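## Task

Scene 2: the same job with the green wire. Coil it around the reel as one strand in a single direction until only a little remains unwound in total, counting only wire between the flanges (not beyond their rims, not in the central hole). Leave the reel flat and wholly inside the painted ring, with neither reel nor wire touching anything fixed to the table, such as an arm's base. Nothing may depend on the robot holding it, so release and move clear, then declare the scene finished yourself; any other ending fails.

## Robot and tools

ROBOT AND FRAME. Two arms, left_arm and right_arm, each with a two-finger gripper. All poses use one scene frame: origin on the table top midway between the arms, +x out over the table, +z up, left_arm on the +y side. The names do not refer to sides of a camera image. Bases: left_arm at (+0.002, +0.345, 0) m, quat_wxyz (+1.000, 0, 0, +0.014); right_arm at (+0.018, -0.308, 0) m, quat_wxyz (+0.996, 0, 0, +0.087). The fingers extend along the gripper's +z axis and close along its y axis. end_effector_position is the spot between the pads, about 1 cm short of the fingertips. Joint ranges (rad), base to hand: waist -2.618 to 3.054, shoulder 0 to 3.142, elbow 0 to 3.142, wrist pitch -1.571 to 1.571, wrist yaw -1.571 to 1.571, wrist roll -2.094 to 2.094. The elbow never quite straightens.

ROW FORMAT (shared by execute_actions and move). A row is always 16 plain numbers covering both arms, even if one arm is idle: left_arm x, y, z, qw, qx, qy, qz, opening, then right_arm in the same order. x, y, z are an absolute target position for that gripper in metres, scene frame; the quaternion is an absolute target orientation, w first. Opening runs -1 (closed) to +1 (fully open, 0.093 m). To keep an arm still or keep its orientation, repeat the same pose and quaternion every time rather than copying a reported quaternion that may have drifted.

execute_actions(actions): a list of actions; each action is a list of up to 15 rows, one row per control step of 1/30 s. An action always lasts 15 steps (0.5 s); if fewer rows are given the last one is repeated. Each step, the commanded pose is clipped to at most 70 mm and 16 degrees away from the measured pose, so distant targets take several actions, and afterwards the arm travels no further than its last clipped pose. A target more than 0.6 m from the gripper's current position along any of its own axes gets that action refused for both arms; if the first action fails this, or any action is malformed, nothing runs. An empty list just returns state and images.

move(target, speed, blocking): target is one 16-number row of absolute poses. Each gripper follows a straight line to its pose, all finishing together, over 0.5 to 10 s (cut off at 10 s). speed is the path's top speed in m/s, 0.002 to 0.5, default 0.25; rotation is capped at twice that value in rad/s, turning the short way. Openings are applied at the start. Paths ignore obstacles and the other arm; grippers lag, can wander, and may exceed the speed when an arm is nearly extended. Faster moves and targets set deeper past a contact push harder. blocking=false returns after 0.5 s while motion continues; check with wait(0), and use wait or stop before any new motion command. The extra move: line reports the ending (done, off_target, moving, held, fault) and limits (paced = the pose was clipped; held = a check blocked some steps, after which the arm may surge), plus each gripper's distance from its pose. About one action per 0.5 s.

wait(seconds): 0 to 10; arms hold their last command, and a running move continues. stop(): brakes a running move (needs room; fingers keep moving). zoom_image(camera, region): camera is cam_high, cam_low, cam_left_wrist or cam_right_wrist; region [x0, y0, x1, y1] in pixels of that 504x504 image, origin top-left, up to 504 by 504. read_manual(section): only "licences". finished_scene(scene): integer 1 or 2, ends that scene irreversibly and reports success. Replying without any tool call ends all remaining scenes.

RESULTS. The state line gives each gripper's position and quaternion in the scene frame; reported hand positions can be off, more so at long reach. Hand target lines show where the controller is currently driving each gripper. Step readings list positions at some steps; HELD marks steps where an arm's command was held back. A pose unreachable line means the clearance check altered or blocked that arm's command. Friction may leave a gripper up to about 31 mm from its command, and smaller commands may not move it. grip_measured is the gripper motor on the opening scale: pads meet near -0.94, each millimetre of object width adds about 0.0208, each gripper has its own fixed offset up to about 0.02. Commanding below the width reading squeezes harder (limit roughly 50 to 62 N per pad, less on thin parts); keep sending the same closing number to keep holding. The last Joint positions entry per arm is the opening in metres. Images come in the order cam_high, cam_low, cam_left_wrist, cam_right_wrist.

HEAT AND FAULTS. Holding loads heats motors, even while you think. MOTOR HOT appears from 75 °C; at 90 °C that arm halts 10 s; at 100 °C it goes limp and falls. Stops appear as FAULT lines and cost time.

CAUTIONS. The simulation runs while you compose replies, with the robot holding its last command. Do not let the arms collide or press on each other; do not knock anything off the table; avoid drops, slams and hard shoves. A loose object may occasionally be nudged by itself. Before finishing, open the grippers, lift away from the reel and wire, then call finished_scene with the current number.

Each tool is called as name([rows], argument=value, ...), one row to a line, values as JSON.

## Session

execute_actions(actions=[])

Scene clock: 0.00 s.
left_arm: end_effector_position=(+0.0974, +0.0677, +0.3153) grip_measured=+0.993 end_effector_quat_wxyz=(+0.235, +0.820, +0.449, -0.266) | right_arm: end_effector_position=(+0.2310, -0.4929, +0.1444) grip_measured=+0.993 end_effector_quat_wxyz=(-0.073, +0.938, +0.335, +0.042)
Joint positions: left_arm=[-0.94   1.389  1.713 -1.45   0.594  1.09   0.093] | right_arm=[-0.971  1.694  1.487 -1.463 -0.137  1.651  0.093]
Joint velocities: left_arm=[-0.017  0.002  0.032  0.007 -0.022 -0.007 -0.001] | right_arm=[-0.007 -0.002  0.017  0.037 -0.007  0.037 -0.001]
Motor temperatures (°C, as the motors report them): left_arm=[18 24 24 18 16 19] | right_arm=[20 28 22 20 18 20]
Hand target (left_arm): +0.097, +0.068, +0.315; +0.235, +0.820, +0.449, -0.266
Hand target (right_arm): +0.231, -0.493, +0.144; -0.073, +0.938, +0.335, +0.042
camera_calibration (this result's frames):
cam_left_wrist: T_world_to_cam=[[-0.847844, 0.515179, -0.125505, 0.0878415], [0.529308, 0.808225, -0.25808, 0.00957298], [-0.0315215, -0.285242, -0.957937, 0.406406], [0, 0, 0, 1]] pos_world=[0.0822193, 0.062933, 0.402806]
cam_right_wrist: T_world_to_cam=[[-0.627077, 0.771339, 0.108675, 0.509924], [0.701547, 0.498605, 0.509142, 0.0497794], [0.338535, 0.395512, -0.853794, 0.320171], [0, 0, 0, 1]] pos_world=[0.17645, -0.544776, 0.192599]

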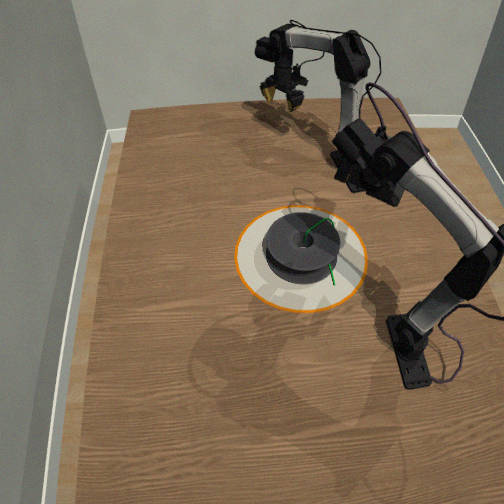

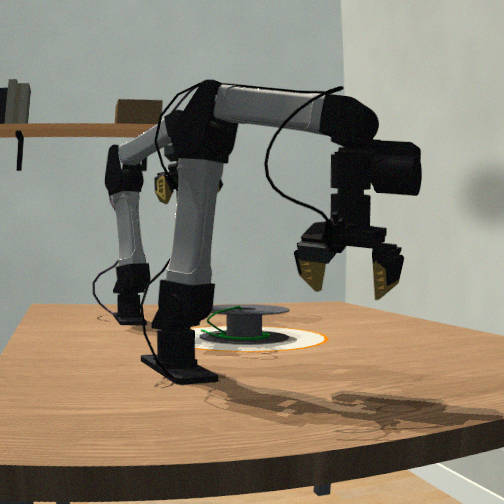

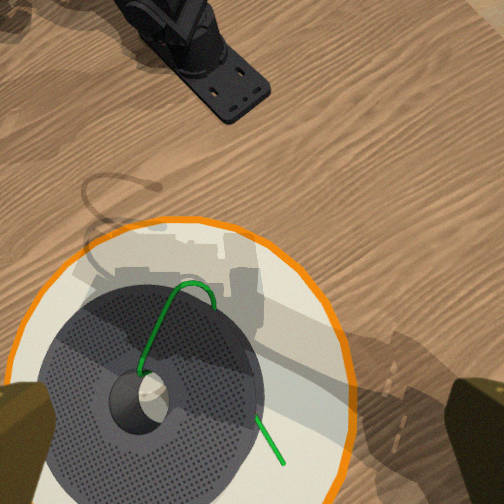

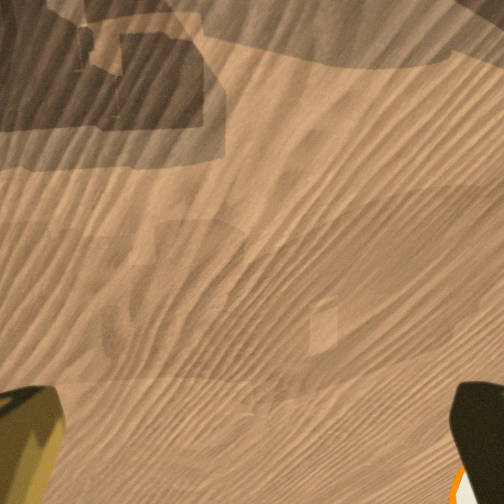

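zoom_image(camera="cam_left_wrist", region=[0, 200, 360, 504])

zoom_image(camera="cam_high", region=[225, 195, 385, 325])

zoom_image(camera="cam_low", region=[180, 290, 340, 360])

Region (0, 200, 360, 504) of cam_left_wrist's 504x504 image, scaled by 1.400, with more detail than that image has; it fills the top 426 rows of this view, and the rest is white.

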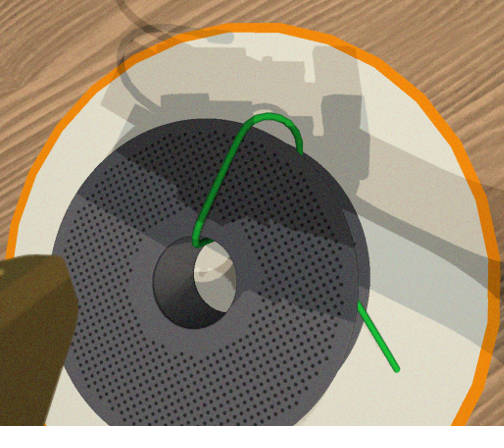

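Region (225, 195, 385, 325) of cam_high's 504x504 image, scaled by 3.150, with more detail than that image has; it fills the top 410 rows of this view, and the rest is white.

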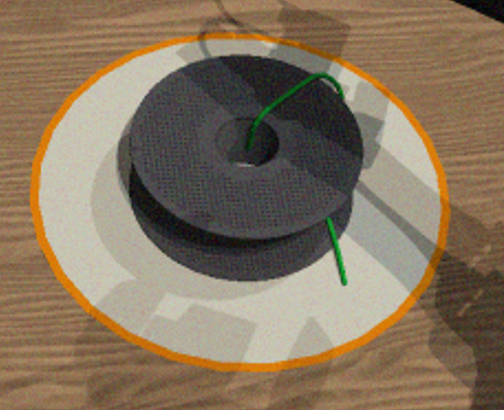

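Region (180, 290, 340, 360) of cam_low's 504x504 image, scaled by 3.150, with more detail than that image has; it fills the top 220 rows of this view, and the rest is white.

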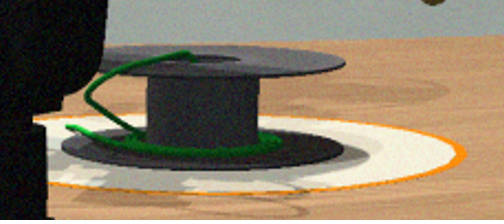

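move(target=[0.22,0.055,0.17,0.159,0.689,0.689,-0.159,1,0.20,-0.20,0.17,0.1853,-0.6237,0.7433,0.1555,1], speed=0.3)

Scene clock: 13.50 s.
left_arm: end_effector_position=(+0.2129, +0.0521, +0.1798) grip_measured=+0.993 end_effector_quat_wxyz=(+0.164, +0.694, +0.682, -0.165) | right_arm: end_effector_position=(+0.2019, -0.2421, +0.1666) grip_measured=+0.993 end_effector_quat_wxyz=(-0.571, +0.788, -0.023, +0.228)
Joint positions: left_arm=[-0.824  1.594  1.442 -1.074  0.327  0.735  0.093] | right_arm=[-0.79   1.354  0.679 -1.58  -1.25   2.08   0.093]
Joint velocities: left_arm=[ 0.002  0.002 -0.007 -0.022 -0.037 -0.066  0.001] | right_arm=[ 0.002 -0.017  0.002 -0.051 -0.022  0.007 -0.001]
Motor temperatures (°C, as the motors report them): left_arm=[18 24 24 19 16 19] | right_arm=[20 29 22 20 18 20]
Hand target (left_arm): +0.219, +0.053, +0.170; +0.160, +0.688, +0.689, -0.159
Hand target (right_arm): +0.203, -0.243, +0.167; -0.569, +0.789, -0.022, +0.230
Off the commanded pose (left_arm): 0.012 m, 1 deg.
Off the commanded pose (right_arm): 0.042 m, 109 deg; orientation clipped at the last step of the last action.
move: held (right_arm), off_target (left_arm); limits=paced,held; held on 22 of 134 steps (right_arm), including the last (right_arm)
pose unreachable (right arm): on one or more control steps of this call, first in action 0 (counted from 0), this arm could not follow its commanded pose, so it was not sent that pose on those steps. On the call's last step it was still not sent that pose. It may still have moved: this result reports where it is.
cause: the commanded pose would bring two parts of the arm too close to each other (its upper arm (the part past joint 2) and its wrist camera, with joints 3 (elbow) to 6 (wrist roll) between them).
camera_calibration (this result's frames):
cam_left_wrist: T_world_to_cam=[[-0.998762, 0.0417457, 0.027041, 0.206183], [0.0410839, 0.998853, -0.0245837, -0.0219935], [-0.0280363, -0.0234424, -0.999332, 0.26884], [0, 0, 0, 1]] pos_world=[0.214369, 0.0196633, 0.262545]
cam_right_wrist: T_world_to_cam=[[-0.215229, 0.34573, 0.913317, -0.0244857], [0.668756, -0.62935, 0.395833, -0.313761], [0.711647, 0.695981, -0.0957549, 0.120902], [0, 0, 0, 1]] pos_world=[0.11852, -0.273146, 0.158137]

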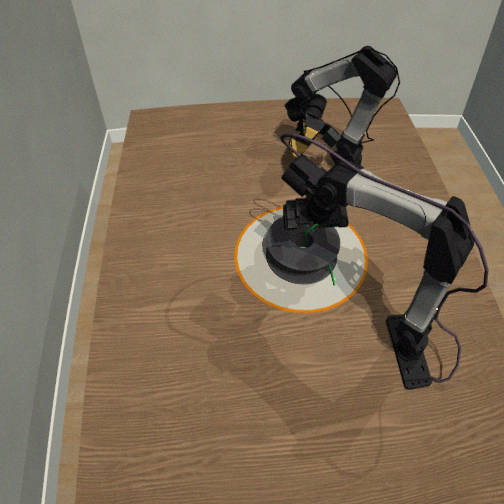

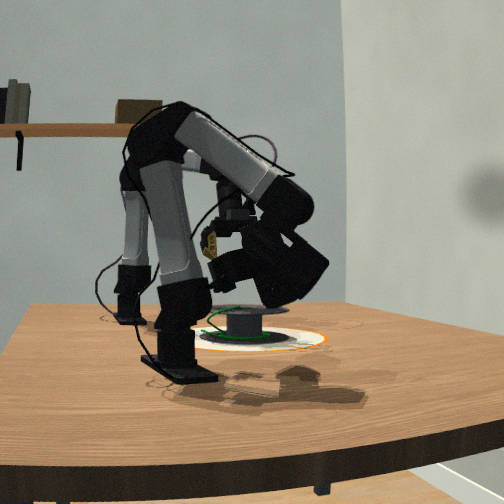

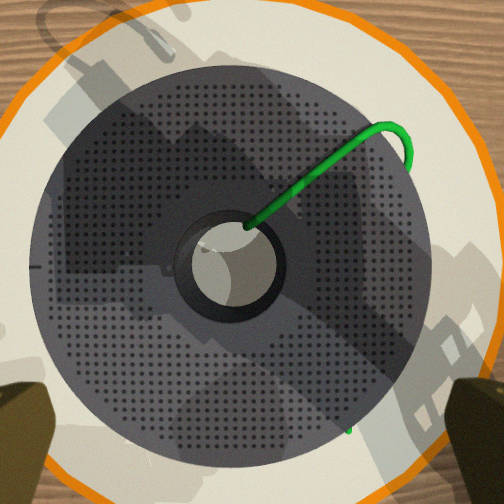

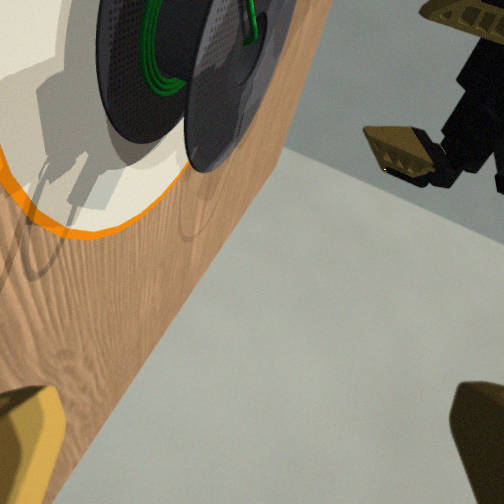

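zoom_image(camera="cam_right_wrist", region=[80, 0, 320, 190])

Region (80, 0, 320, 190) of cam_right_wrist's 504x504 image, scaled by 2.100, with more detail than that image has; it fills the top 399 rows of this view, and the rest is white.

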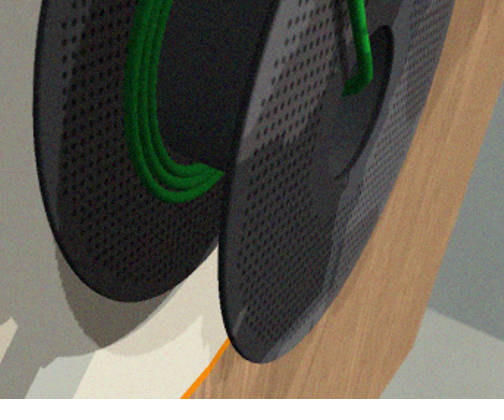

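move(target=[0.22,0.055,0.17,0.159,0.689,0.689,-0.159,1,0.26,-0.27,0.20,0,0.866,0.5,0,1], speed=0.3)

Scene clock: 19.70 s.
left_arm: end_effector_position=(+0.2150, +0.0533, +0.1798) grip_measured=+0.993 end_effector_quat_wxyz=(+0.165, +0.691, +0.684, -0.165) | right_arm: end_effector_position=(+0.2538, -0.2704, +0.1950) grip_measured=+0.993 end_effector_quat_wxyz=(-0.036, +0.835, +0.549, +0.015)
Joint positions: left_arm=[-0.817  1.594  1.442 -1.073  0.326  0.733  0.093] | right_arm=[-0.071  1.475  1.478 -1.58  -0.078  2.081  0.093]
Joint velocities: left_arm=[ 0.007  0.007  0.002 -0.007 -0.022 -0.007  0.   ] | right_arm=[ 0.012 -0.007  0.012 -0.066  0.051 -0.007 -0.001]
Motor temperatures (°C, as the motors report them): left_arm=[18 24 25 20 16 19] | right_arm=[20 29 23 20 18 20]
Hand target (left_arm): +0.220, +0.055, +0.170; +0.159, +0.689, +0.689, -0.159
Hand target (right_arm): +0.257, -0.270, +0.195; -0.031, +0.834, +0.552, +0.008
Off the commanded pose (left_arm): 0.011 m, 1 deg.
Off the commanded pose (right_arm): 0.008 m, 8 deg.
joint sent to its limit (right arm) — the command would take joint 4 (wrist pitch) past its lower limit and joint 6 (wrist roll) past its upper limit, so those joints were sent only as far as their limits.
move: off_target (left_arm, right_arm)
camera_calibration (this result's frames):
cam_left_wrist: T_world_to_cam=[[-0.999072, 0.0340403, 0.0264069, 0.208775], [0.0333851, 0.999133, -0.0248666, -0.0215726], [-0.0272305, -0.0239619, -0.999342, 0.268834], [0, 0, 0, 1]] pos_world=[0.216622, 0.0208889, 0.262607]
cam_right_wrist: T_world_to_cam=[[-0.913791, 0.40384, 0.043584, 0.33323], [0.377817, 0.805668, 0.456239, 0.0726001], [0.149134, 0.433373, -0.888789, 0.332799], [0, 0, 0, 1]] pos_world=[0.227442, -0.33729, 0.248142]

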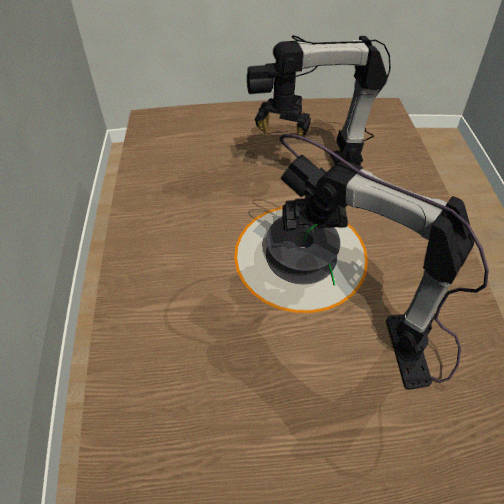

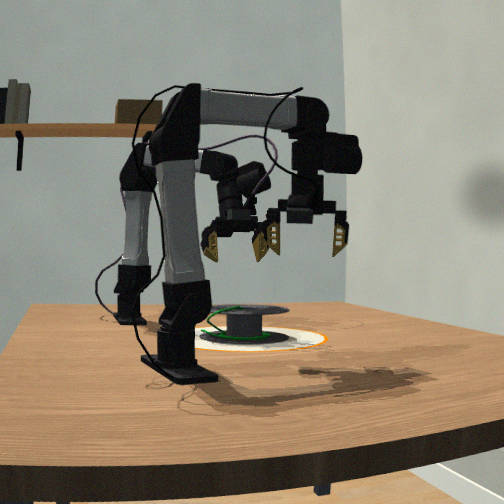

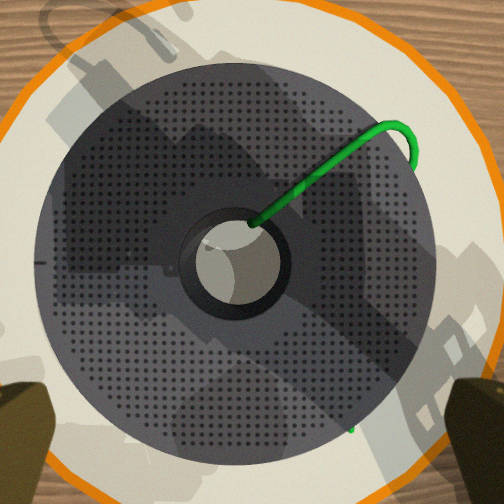

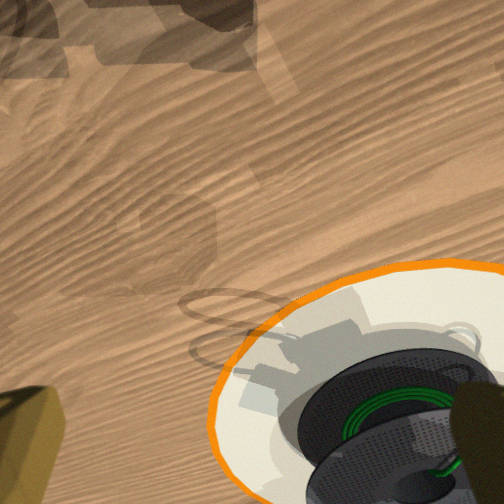

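execute_actions([
  [[0.21,0.13,0.17,0,0.2,0.98,0,1,0.26,-0.22,0.17,0,0.5,0.866,0,0.2]],
  [[0.19,0.20,0.16,0,-0.174,0.985,0,1,0.24,-0.16,0.15,0,0.0872,0.9962,0,-0.3]],
  [[0.18,0.22,0.15,0,-0.342,0.94,0,1,0.22,-0.10,0.14,0,-0.259,0.966,0,-0.5]],
  [[0.18,0.22,0.15,0,-0.342,0.94,0,1,0.20,-0.04,0.12,0,-0.3173,0.9483,0,-0.5]],
  [[0.18,0.22,0.15,0,-0.342,0.94,0,1,0.1936,-0.010,0.11,0,-0.3173,0.9483,0,-0.5]],
  [[0.18,0.22,0.15,0,-0.342,0.94,0,1,0.1936,-0.010,0.10,0,-0.3173,0.9483,0,-0.5]],
])

Scene clock: 29.57 s.
left_arm: end_effector_position=(+0.1789, +0.2205, +0.1493) grip_measured=+0.994 end_effector_quat_wxyz=(+0.001, -0.344, +0.939, -0.011) | right_arm: end_effector_position=(+0.1951, -0.0122, +0.1082) grip_measured=-0.497 end_effector_quat_wxyz=(+0.008, -0.319, +0.948, +0.001)
Joint positions: left_arm=[-0.63   1.341  1.185 -1.395  0.012 -1.304  0.093] | right_arm=[ 0.863  1.839  1.529 -1.249  0.009  0.388  0.021]
Joint velocities: left_arm=[ 0.012  0.002  0.007 -0.051 -0.022 -0.022 -0.001] | right_arm=[-0.002 -0.007  0.002 -0.022 -0.022  0.125 -0.001]
Motor temperatures (°C, as the motors report them): left_arm=[18 25 25 20 16 19] | right_arm=[20 29 24 20 18 20]
Hand target (left_arm): +0.180, +0.220, +0.150; +0.000, -0.342, +0.940, -0.000
Hand target (right_arm): +0.193, -0.010, +0.100; +0.000, -0.317, +0.948, -0.000
Off the commanded pose (left_arm): 0.001 m, 1 deg.
Off the commanded pose (right_arm): 0.009 m, 1 deg.
Step readings (end_effector_position; steps 1 to 15: 1st action; 16 to 30: 2nd action; 31 to 45: 3rd action; 46 to 60: 4th action; 61 to 75: 5th action; 76 to 90: 6th action):
0: left_arm (+0.2150, +0.0533, +0.1798) | right_arm (+0.2539, -0.2709, +0.1949)
1: left_arm (+0.2156, +0.0578, +0.1779) | right_arm (+0.2541, -0.2667, +0.1930)
2: left_arm (+0.2145, +0.0710, +0.1730) | right_arm (+0.2528, -0.2542, +0.1902)
4: left_arm (+0.2126, +0.1016, +0.1665) | right_arm (+0.2498, -0.2292, +0.1834)
8: left_arm (+0.2128, +0.1214, +0.1668) | right_arm (+0.2536, -0.2178, +0.1767)
15: left_arm (+0.2112, +0.1231, +0.1756) | right_arm (+0.2579, -0.2196, +0.1762)
16: left_arm (+0.2118, +0.1254, +0.1727) | right_arm (+0.2570, -0.2149, +0.1737)
17: left_arm (+0.2088, +0.1376, +0.1660) | right_arm (+0.2513, -0.2019, +0.1696)
19: left_arm (+0.1983, +0.1711, +0.1554) | right_arm (+0.2374, -0.1754, +0.1614)
23: left_arm (+0.1924, +0.1938, +0.1553) | right_arm (+0.2344, -0.1607, +0.1567)
30: left_arm (+0.1914, +0.1982, +0.1608) | right_arm (+0.2377, -0.1592, +0.1567)
31: left_arm (+0.1914, +0.1989, +0.1598) | right_arm (+0.2358, -0.1550, +0.1558)
32: left_arm (+0.1897, +0.2023, +0.1567) | right_arm (+0.2299, -0.1433, +0.1541)
34: left_arm (+0.1847, +0.2100, +0.1511) | right_arm (+0.2157, -0.1188, +0.1475)
38: left_arm (+0.1823, +0.2140, +0.1497) | right_arm (+0.2104, -0.1066, +0.1366)
45: left_arm (+0.1793, +0.2191, +0.1493) | right_arm (+0.2111, -0.1060, +0.1357)
46: left_arm (+0.1786, +0.2194, +0.1494) | right_arm (+0.2097, -0.1020, +0.1350)
47: left_arm (+0.1785, +0.2194, +0.1497) | right_arm (+0.2058, -0.0908, +0.1336)
49: left_arm (+0.1790, +0.2192, +0.1498) | right_arm (+0.1960, -0.0652, +0.1270)
53: left_arm (+0.1792, +0.2196, +0.1491) | right_arm (+0.1926, -0.0487, +0.1159)
60: left_arm (+0.1791, +0.2204, +0.1493) | right_arm (+0.1940, -0.0468, +0.1170)
61: left_arm (+0.1790, +0.2204, +0.1493) | right_arm (+0.1937, -0.0447, +0.1172)
62: left_arm (+0.1790, +0.2204, +0.1493) | right_arm (+0.1939, -0.0385, +0.1172)
64: left_arm (+0.1790, +0.2204, +0.1493) | right_arm (+0.1930, -0.0251, +0.1142)
68: left_arm (+0.1790, +0.2205, +0.1493) | right_arm (+0.1913, -0.0185, +0.1084)
75: left_arm (+0.1790, +0.2205, +0.1493) | right_arm (+0.1913, -0.0185, +0.1082)
76: left_arm (+0.1790, +0.2205, +0.1493) | right_arm (+0.1916, -0.0181, +0.1082)
77: left_arm (+0.1790, +0.2205, +0.1493) | right_arm (+0.1922, -0.0169, +0.1082)
79: left_arm (+0.1790, +0.2205, +0.1493) | right_arm (+0.1934, -0.0150, +0.1082)
83: left_arm (+0.1789, +0.2205, +0.1493) | right_arm (+0.1945, -0.0131, +0.1082)
90: end_effector_position above
camera_calibration (this result's frames):
cam_left_wrist: T_world_to_cam=[[0.637566, -0.768125, 0.0591073, 0.0470872], [-0.708596, -0.554585, 0.436264, 0.218388], [-0.302325, -0.32003, -0.897875, 0.340716], [0, 0, 0, 1]] pos_world=[0.227735, 0.266323, 0.207863]
cam_right_wrist: T_world_to_cam=[[0.59589, -0.803063, 0.00214948, -0.125674], [-0.741745, -0.549361, 0.38473, 0.135972], [-0.307782, -0.230851, -0.923027, 0.23724], [0, 0, 0, 1]] pos_world=[0.248763, 0.0285408, 0.166937]

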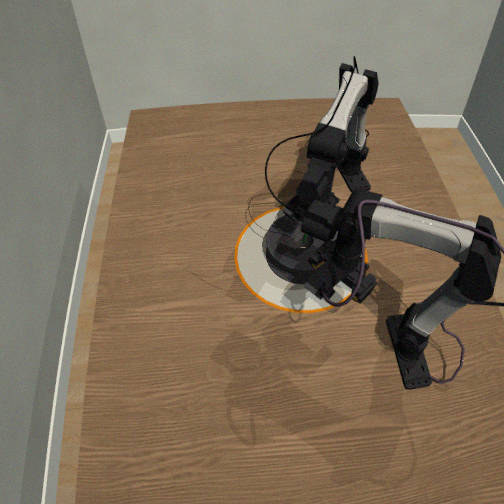

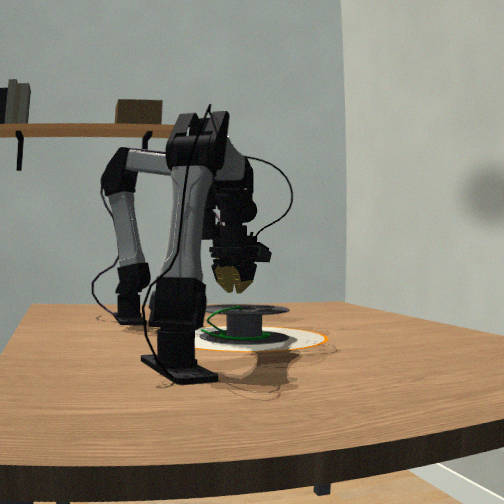

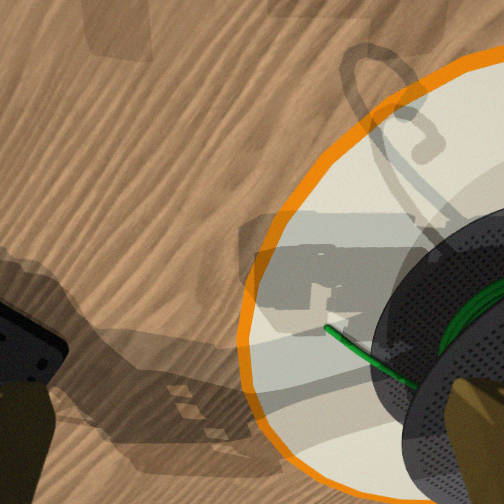

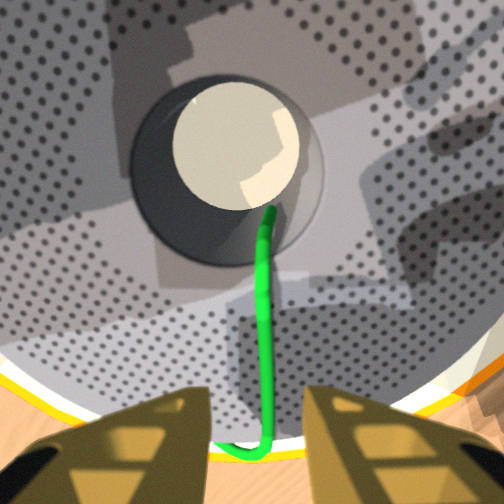

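execute_actions([
  [[0.18,0.22,0.15,0,-0.342,0.94,0,1,0.194,-0.011,0.08,0,-0.3173,0.9483,0,-0.5]],
  [[0.18,0.22,0.15,0,-0.342,0.94,0,1,0.194,-0.011,0.065,0,-0.3173,0.9483,0,-0.5]],
  [[0.18,0.22,0.15,0,-0.342,0.94,0,1,0.194,-0.011,0.056,0,-0.3173,0.9483,0,-0.5]],
])

Scene clock: 31.77 s.
left_arm: end_effector_position=(+0.1790, +0.2206, +0.1493) grip_measured=+0.994 end_effector_quat_wxyz=(+0.001, -0.344, +0.939, -0.011) | right_arm: end_effector_position=(+0.1961, -0.0104, +0.0700) grip_measured=-0.497 end_effector_quat_wxyz=(+0.011, -0.319, +0.948, +0.003)
Joint positions: left_arm=[-0.63   1.341  1.185 -1.395  0.012 -1.304  0.093] | right_arm=[ 0.863  1.86   1.404 -1.094  0.009  0.388  0.021]
Joint velocities: left_arm=[-0.017  0.017  0.012  0.007  0.037  0.037 -0.   ] | right_arm=[-0.002 -0.017  0.012  0.051  0.007  0.037 -0.001]
Motor temperatures (°C, as the motors report them): left_arm=[18 24 26 20 16 19] | right_arm=[20 29 24 20 18 20]
Hand target (left_arm): +0.180, +0.220, +0.150; +0.000, -0.342, +0.940, -0.000
Hand target (right_arm): +0.194, -0.012, +0.057; -0.000, -0.317, +0.948, -0.000
Off the commanded pose (left_arm): 0.001 m, 1 deg.
Off the commanded pose (right_arm): 0.014 m, 1 deg.
Step readings (end_effector_position; steps 1 to 15: 1st action; 16 to 30: 2nd action; 31 to 45: 3rd action):
0: left_arm (+0.1789, +0.2205, +0.1493) | right_arm (+0.1952, -0.0120, +0.1082)
1: left_arm (+0.1789, +0.2205, +0.1493) | right_arm (+0.1954, -0.0115, +0.1056)
2: left_arm (+0.1789, +0.2205, +0.1493) | right_arm (+0.1954, -0.0116, +0.1023)
4: left_arm (+0.1789, +0.2205, +0.1493) | right_arm (+0.1937, -0.0145, +0.0939)
8: left_arm (+0.1790, +0.2206, +0.1493) | right_arm (+0.1935, -0.0147, +0.0886)
15: left_arm (+0.1790, +0.2206, +0.1493) | right_arm (+0.1954, -0.0116, +0.0886)
16: left_arm (+0.1790, +0.2206, +0.1493) | right_arm (+0.1957, -0.0111, +0.0868)
17: left_arm (+0.1790, +0.2206, +0.1493) | right_arm (+0.1959, -0.0108, +0.0847)
19: left_arm (+0.1790, +0.2206, +0.1493) | right_arm (+0.1947, -0.0127, +0.0786)
23: left_arm (+0.1790, +0.2206, +0.1493) | right_arm (+0.1946, -0.0129, +0.0748)
30: left_arm (+0.1790, +0.2206, +0.1493) | right_arm (+0.1961, -0.0105, +0.0748)
31: left_arm (+0.1790, +0.2206, +0.1493) | right_arm (+0.1963, -0.0102, +0.0739)
32: left_arm (+0.1790, +0.2206, +0.1493) | right_arm (+0.1964, -0.0099, +0.0728)
34: left_arm (+0.1790, +0.2206, +0.1493) | right_arm (+0.1960, -0.0106, +0.0700)
38: left_arm (+0.1790, +0.2206, +0.1493) | right_arm (+0.1961, -0.0104, +0.0700)
45: end_effector_position above
camera_calibration (this result's frames):
cam_left_wrist: T_world_to_cam=[[0.637559, -0.768139, 0.0590038, 0.0471244], [-0.708687, -0.554728, 0.435936, 0.21854], [-0.302128, -0.31975, -0.898041, 0.340671], [0, 0, 0, 1]] pos_world=[0.227758, 0.266358, 0.207887]
cam_right_wrist: T_world_to_cam=[[0.595887, -0.803068, -0.000809888, -0.124572], [-0.743227, -0.551866, 0.37823, 0.153163], [-0.304191, -0.224781, -0.925711, 0.202286], [0, 0, 0, 1]] pos_world=[0.2496, 0.029956, 0.129227]

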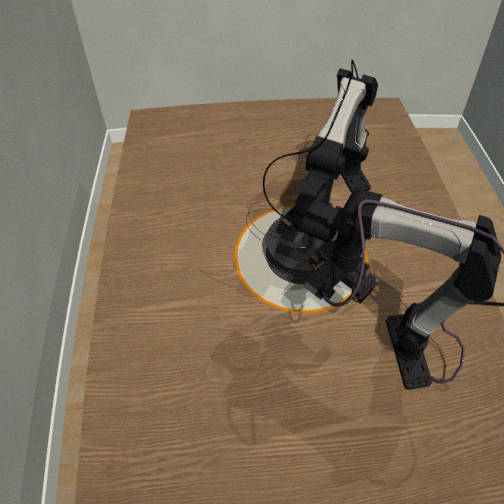

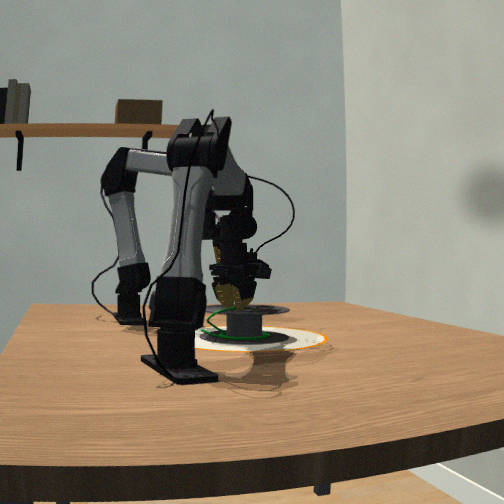

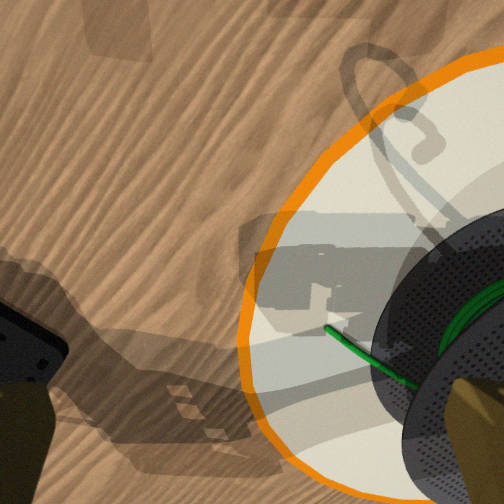

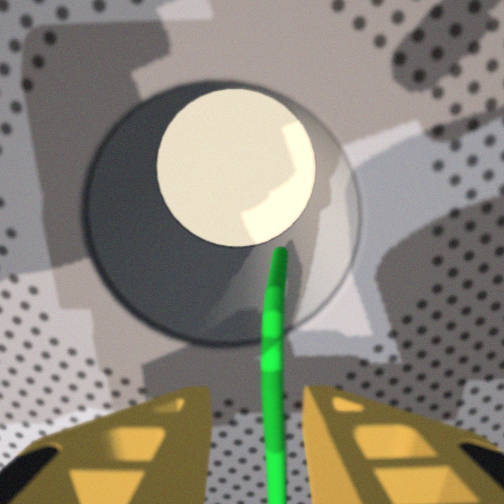

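execute_actions([
  [[0.18,0.22,0.15,0,-0.342,0.94,0,1,0.194,-0.012,0.048,0,-0.3173,0.9483,0,-0.5]],
  [[0.18,0.22,0.15,0,-0.342,0.94,0,1,0.195,-0.012,0.050,0,-0.3173,0.9483,0,-0.75]],
  [[0.18,0.22,0.15,0,-0.342,0.94,0,1,0.195,-0.012,0.050,0,-0.3173,0.9483,0,-0.9]],
  [[0.18,0.22,0.15,0,-0.342,0.94,0,1,0.195,-0.012,0.050,0,-0.3173,0.9483,0,-1]],
])

Scene clock: 34.20 s.
left_arm: end_effector_position=(+0.1790, +0.2206, +0.1493) grip_measured=+0.994 end_effector_quat_wxyz=(+0.001, -0.344, +0.939, -0.011) | right_arm: end_effector_position=(+0.1966, -0.0099, +0.0690) grip_measured=-0.991 end_effector_quat_wxyz=(+0.012, -0.319, +0.948, +0.004)
Joint positions: left_arm=[-0.63   1.341  1.185 -1.395  0.012 -1.305  0.093] | right_arm=[ 0.863  1.86   1.4   -1.086  0.01   0.388  0.   ]
Joint velocities: left_arm=[ 0.002  0.002  0.017  0.022 -0.022 -0.037 -0.001] | right_arm=[-0.012  0.002 -0.007  0.037 -0.007  0.037  0.   ]
Motor temperatures (°C, as the motors report them): left_arm=[18 24 26 20 16 19] | right_arm=[20 29 24 20 18 20]
Hand target (left_arm): +0.180, +0.220, +0.150; +0.000, -0.342, +0.940, -0.000
Hand target (right_arm): +0.194, -0.013, +0.051; -0.001, -0.317, +0.948, -0.000
Off the commanded pose (left_arm): 0.001 m, 1 deg.
Off the commanded pose (right_arm): 0.019 m, 1 deg.
Step readings (end_effector_position; steps 1 to 15: 1st action; 16 to 30: 2nd action; 31 to 45: 3rd action; 46 to 60: 4th action):
0: left_arm (+0.1790, +0.2206, +0.1493) | right_arm (+0.1961, -0.0104, +0.0700)
1: left_arm (+0.1790, +0.2206, +0.1493) | right_arm (+0.1960, -0.0105, +0.0692)
2: left_arm (+0.1790, +0.2206, +0.1493) | right_arm (+0.1961, -0.0105, +0.0690)
4: left_arm (+0.1790, +0.2206, +0.1493) | right_arm (+0.1961, -0.0105, +0.0690)
8: left_arm (+0.1790, +0.2206, +0.1493) | right_arm (+0.1961, -0.0105, +0.0690)
15: left_arm (+0.1790, +0.2206, +0.1493) | right_arm (+0.1961, -0.0105, +0.0690)
16: left_arm (+0.1790, +0.2206, +0.1493) | right_arm (+0.1962, -0.0105, +0.0690)
17: left_arm (+0.1790, +0.2206, +0.1493) | right_arm (+0.1963, -0.0104, +0.0690)
19: left_arm (+0.1790, +0.2206, +0.1493) | right_arm (+0.1964, -0.0102, +0.0690)
23: left_arm (+0.1790, +0.2206, +0.1493) | right_arm (+0.1964, -0.0102, +0.0690)
30: left_arm (+0.1790, +0.2206, +0.1493) | right_arm (+0.1964, -0.0102, +0.0690)
31: left_arm (+0.1790, +0.2206, +0.1493) | right_arm (+0.1964, -0.0101, +0.0690)
32: left_arm (+0.1790, +0.2206, +0.1493) | right_arm (+0.1965, -0.0100, +0.0690)
34: left_arm (+0.1790, +0.2206, +0.1493) | right_arm (+0.1966, -0.0099, +0.0690)
38: left_arm (+0.1790, +0.2206, +0.1493) | right_arm (+0.1966, -0.0099, +0.0690)
45: left_arm (+0.1790, +0.2206, +0.1493) | right_arm (+0.1966, -0.0099, +0.0690)
46: left_arm (+0.1790, +0.2206, +0.1493) | right_arm (+0.1966, -0.0099, +0.0690)
47: left_arm (+0.1790, +0.2206, +0.1493) | right_arm (+0.1966, -0.0099, +0.0690)
49: left_arm (+0.1790, +0.2206, +0.1493) | right_arm (+0.1966, -0.0099, +0.0690)
53: left_arm (+0.1790, +0.2206, +0.1493) | right_arm (+0.1966, -0.0099, +0.0690)
60: end_effector_position above
camera_calibration (this result's frames):
cam_left_wrist: T_world_to_cam=[[0.637852, -0.767895, 0.0590014, 0.0470186], [-0.708472, -0.554996, 0.435944, 0.218559], [-0.302014, -0.319869, -0.898038, 0.340676], [0, 0, 0, 1]] pos_world=[0.227741, 0.266377, 0.207887]
cam_right_wrist: T_world_to_cam=[[0.595877, -0.803075, -0.00143858, -0.124412], [-0.744141, -0.55282, 0.375024, 0.154499], [-0.301968, -0.222398, -0.927014, 0.201253], [0, 0, 0, 1]] pos_world=[0.249875, 0.0302561, 0.128445]

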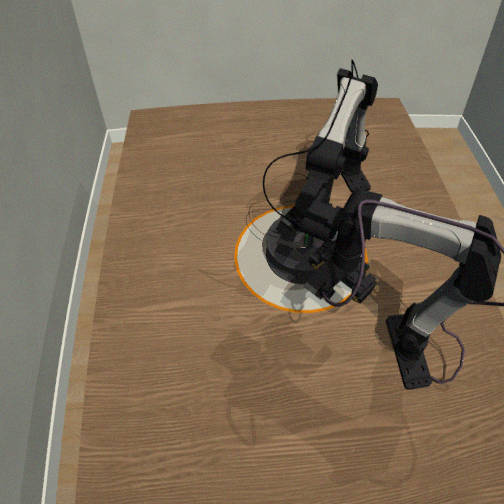

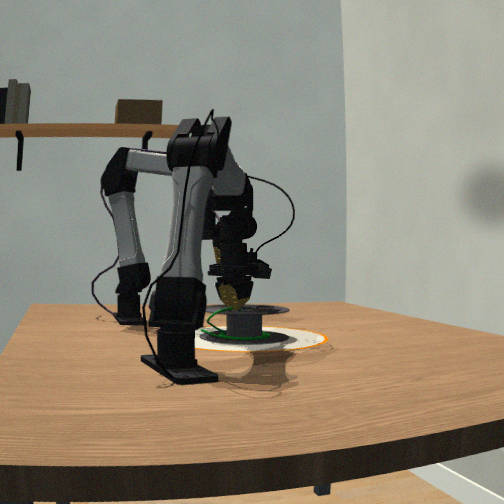

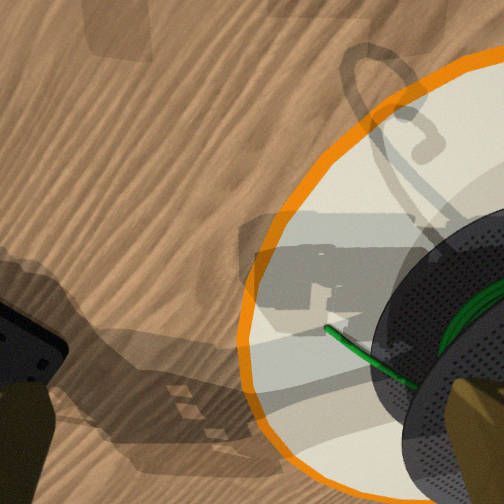

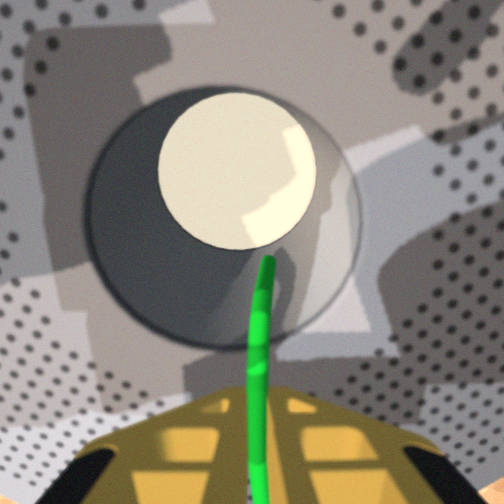

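execute_actions(actions=[])

Scene clock: 36.27 s.
left_arm: end_effector_position=(+0.1790, +0.2206, +0.1493) grip_measured=+0.994 end_effector_quat_wxyz=(+0.001, -0.344, +0.939, -0.011) | right_arm: end_effector_position=(+0.1966, -0.0099, +0.0690) grip_measured=-0.991 end_effector_quat_wxyz=(+0.012, -0.319, +0.948, +0.004)
Joint positions: left_arm=[-0.63   1.341  1.185 -1.395  0.012 -1.305  0.093] | right_arm=[ 0.863  1.86   1.4   -1.086  0.01   0.388  0.   ]
Joint velocities: left_arm=[ 0.007  0.002  0.002  0.037 -0.066 -0.066  0.001] | right_arm=[-0.002  0.002 -0.007 -0.007  0.066 -0.022  0.   ]
Motor temperatures (°C, as the motors report them): left_arm=[18 24 26 19 16 19] | right_arm=[20 30 23 20 18 20]
Hand target (left_arm): +0.180, +0.220, +0.150; +0.000, -0.342, +0.940, -0.000
Hand target (right_arm): +0.194, -0.013, +0.051; -0.001, -0.317, +0.948, -0.000
Off the commanded pose (left_arm): 0.001 m, 1 deg.
Off the commanded pose (right_arm): 0.019 m, 1 deg.
camera_calibration (this result's frames):
cam_left_wrist: T_world_to_cam=[[0.637852, -0.767895, 0.0590014, 0.0470186], [-0.708472, -0.554996, 0.435944, 0.218559], [-0.302014, -0.319869, -0.898038, 0.340676], [0, 0, 0, 1]] pos_world=[0.227741, 0.266377, 0.207887]
cam_right_wrist: T_world_to_cam=[[0.595877, -0.803075, -0.00143858, -0.124412], [-0.744141, -0.55282, 0.375024, 0.154499], [-0.301968, -0.222398, -0.927014, 0.201253], [0, 0, 0, 1]] pos_world=[0.249875, 0.0302561, 0.128445]

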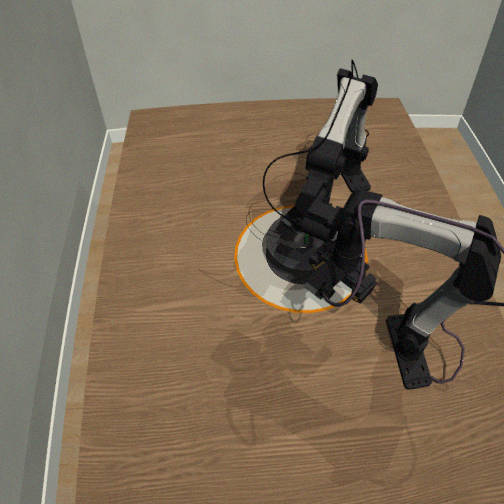

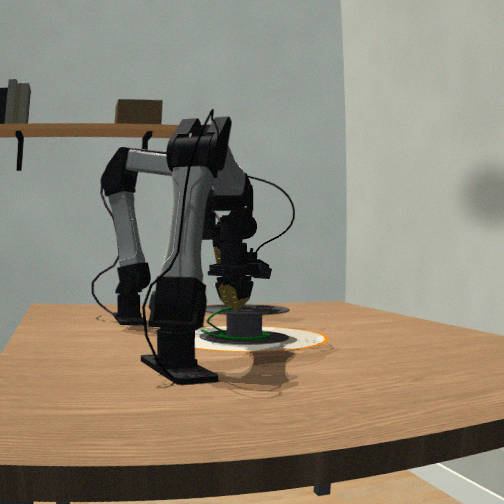

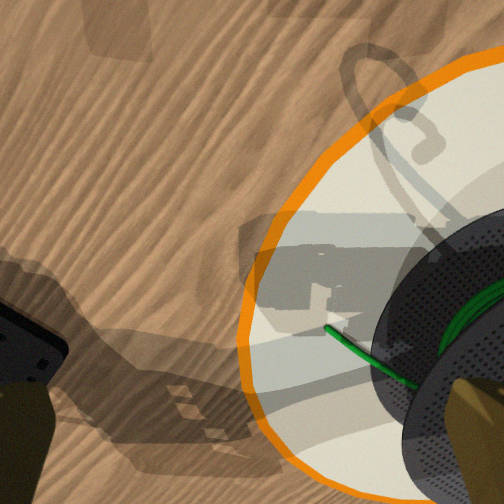

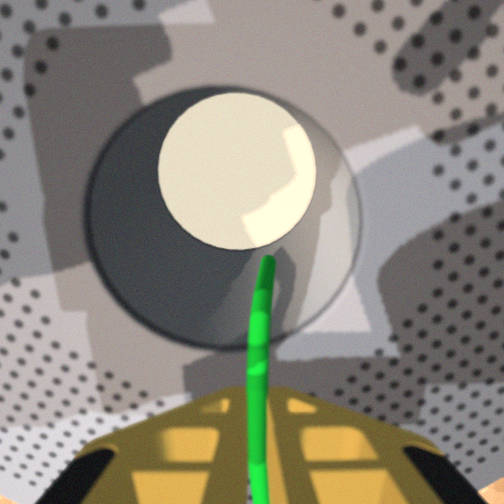

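execute_actions([
  [[0.18,0.22,0.15,0,-0.342,0.94,0,1,0.192,-0.016,0.085,0,-0.3173,0.9483,0,-1]],
  [[0.18,0.22,0.15,0,-0.342,0.94,0,1,0.188,-0.025,0.11,0,-0.3173,0.9483,0,-1]],
  [[0.18,0.22,0.15,0,-0.342,0.94,0,1,0.185,-0.04,0.115,0,-0.3173,0.9483,0,-1]],
])

Scene clock: 39.93 s.
left_arm: end_effector_position=(+0.1790, +0.2206, +0.1493) grip_measured=+0.994 end_effector_quat_wxyz=(+0.001, -0.344, +0.939, -0.011) | right_arm: end_effector_position=(+0.1888, -0.0311, +0.1173) grip_measured=-0.991 end_effector_quat_wxyz=(+0.013, -0.318, +0.948, +0.005)
Joint positions: left_arm=[-0.63   1.341  1.185 -1.395  0.012 -1.305  0.093] | right_arm=[ 0.85   1.749  1.455 -1.25   0.009  0.375  0.   ]
Joint velocities: left_arm=[ 0.027  0.012 -0.017  0.007 -0.007  0.037 -0.001] | right_arm=[ 0.002 -0.012  0.002  0.007 -0.037  0.022  0.   ]
Motor temperatures (°C, as the motors report them): left_arm=[18 24 27 19 16 19] | right_arm=[20 30 23 20 18 20]
Hand target (left_arm): +0.180, +0.220, +0.150; +0.000, -0.342, +0.940, -0.000
Hand target (right_arm): +0.185, -0.040, +0.115; -0.000, -0.317, +0.948, +0.001
Off the commanded pose (left_arm): 0.001 m, 1 deg.
Off the commanded pose (right_arm): 0.010 m, 2 deg.
Step readings (end_effector_position; steps 1 to 15: 1st action; 16 to 30: 2nd action; 31 to 45: 3rd action):
0: left_arm (+0.1790, +0.2206, +0.1493) | right_arm (+0.1966, -0.0099, +0.0690)
1: left_arm (+0.1790, +0.2206, +0.1493) | right_arm (+0.1965, -0.0100, +0.0711)
2: left_arm (+0.1790, +0.2206, +0.1493) | right_arm (+0.1960, -0.0108, +0.0725)
4: left_arm (+0.1790, +0.2206, +0.1493) | right_arm (+0.1952, -0.0120, +0.0747)
8: left_arm (+0.1790, +0.2206, +0.1493) | right_arm (+0.1938, -0.0144, +0.0752)
15: left_arm (+0.1790, +0.2206, +0.1493) | right_arm (+0.1931, -0.0156, +0.0752)
16: left_arm (+0.1790, +0.2206, +0.1493) | right_arm (+0.1926, -0.0165, +0.0774)
17: left_arm (+0.1790, +0.2206, +0.1493) | right_arm (+0.1917, -0.0180, +0.0810)
19: left_arm (+0.1790, +0.2206, +0.1493) | right_arm (+0.1909, -0.0193, +0.0914)
23: left_arm (+0.1790, +0.2206, +0.1493) | right_arm (+0.1909, -0.0193, +0.1046)
30: left_arm (+0.1790, +0.2206, +0.1493) | right_arm (+0.1888, -0.0229, +0.1048)
31: left_arm (+0.1790, +0.2206, +0.1493) | right_arm (+0.1888, -0.0237, +0.1057)
32: left_arm (+0.1790, +0.2206, +0.1493) | right_arm (+0.1883, -0.0258, +0.1070)
34: left_arm (+0.1790, +0.2206, +0.1493) | right_arm (+0.1884, -0.0293, +0.1119)
38: left_arm (+0.1790, +0.2206, +0.1493) | right_arm (+0.1890, -0.0307, +0.1173)
45: end_effector_position above
camera_calibration (this result's frames):
cam_left_wrist: T_world_to_cam=[[0.637852, -0.767895, 0.0590014, 0.0470186], [-0.708472, -0.554996, 0.435944, 0.218559], [-0.302014, -0.319869, -0.898038, 0.340676], [0, 0, 0, 1]] pos_world=[0.227741, 0.266377, 0.207887]
cam_right_wrist: T_world_to_cam=[[0.595585, -0.803287, -0.0029727, -0.136477], [-0.744766, -0.553574, 0.372666, 0.119273], [-0.301003, -0.21974, -0.927961, 0.239027], [0, 0, 0, 1]] pos_world=[0.242062, 0.00891996, 0.176953]

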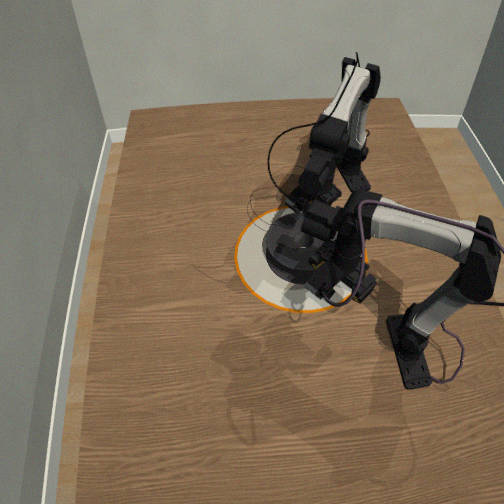

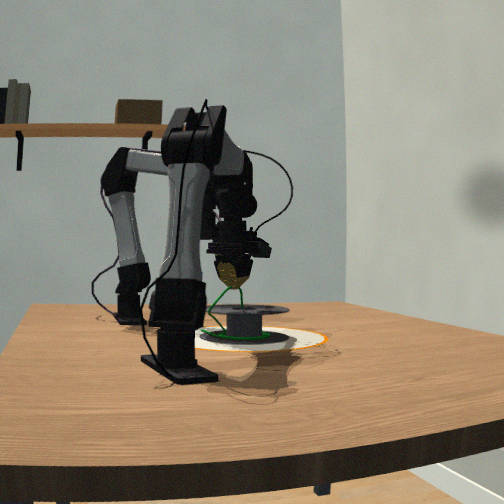

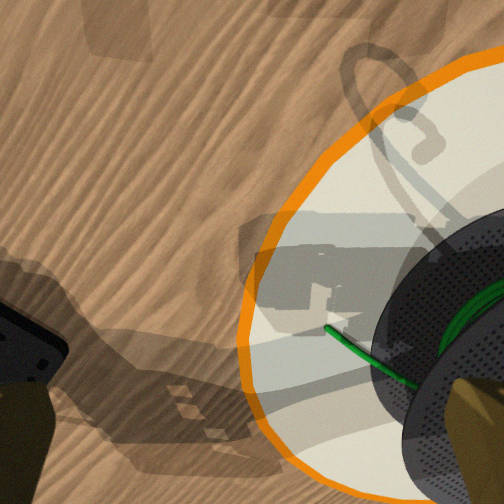

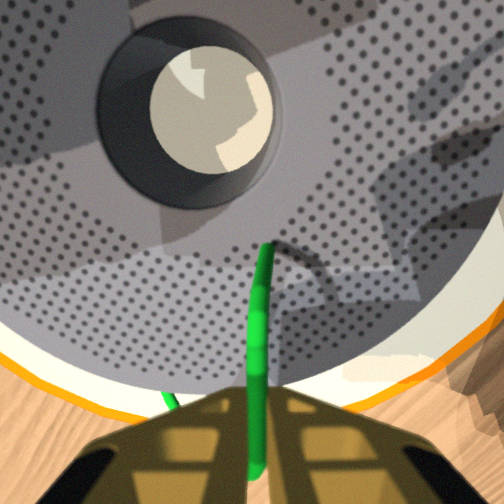

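zoom_image(camera="cam_low", region=[170, 250, 330, 360])

Region (170, 250, 330, 360) of cam_low's 504x504 image, scaled by 3.150, with more detail than that image has; it fills the top 346 rows of this view, and the rest is white.

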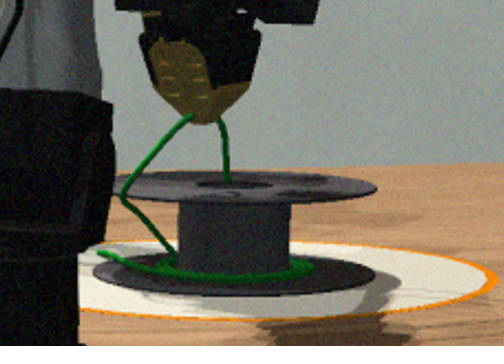

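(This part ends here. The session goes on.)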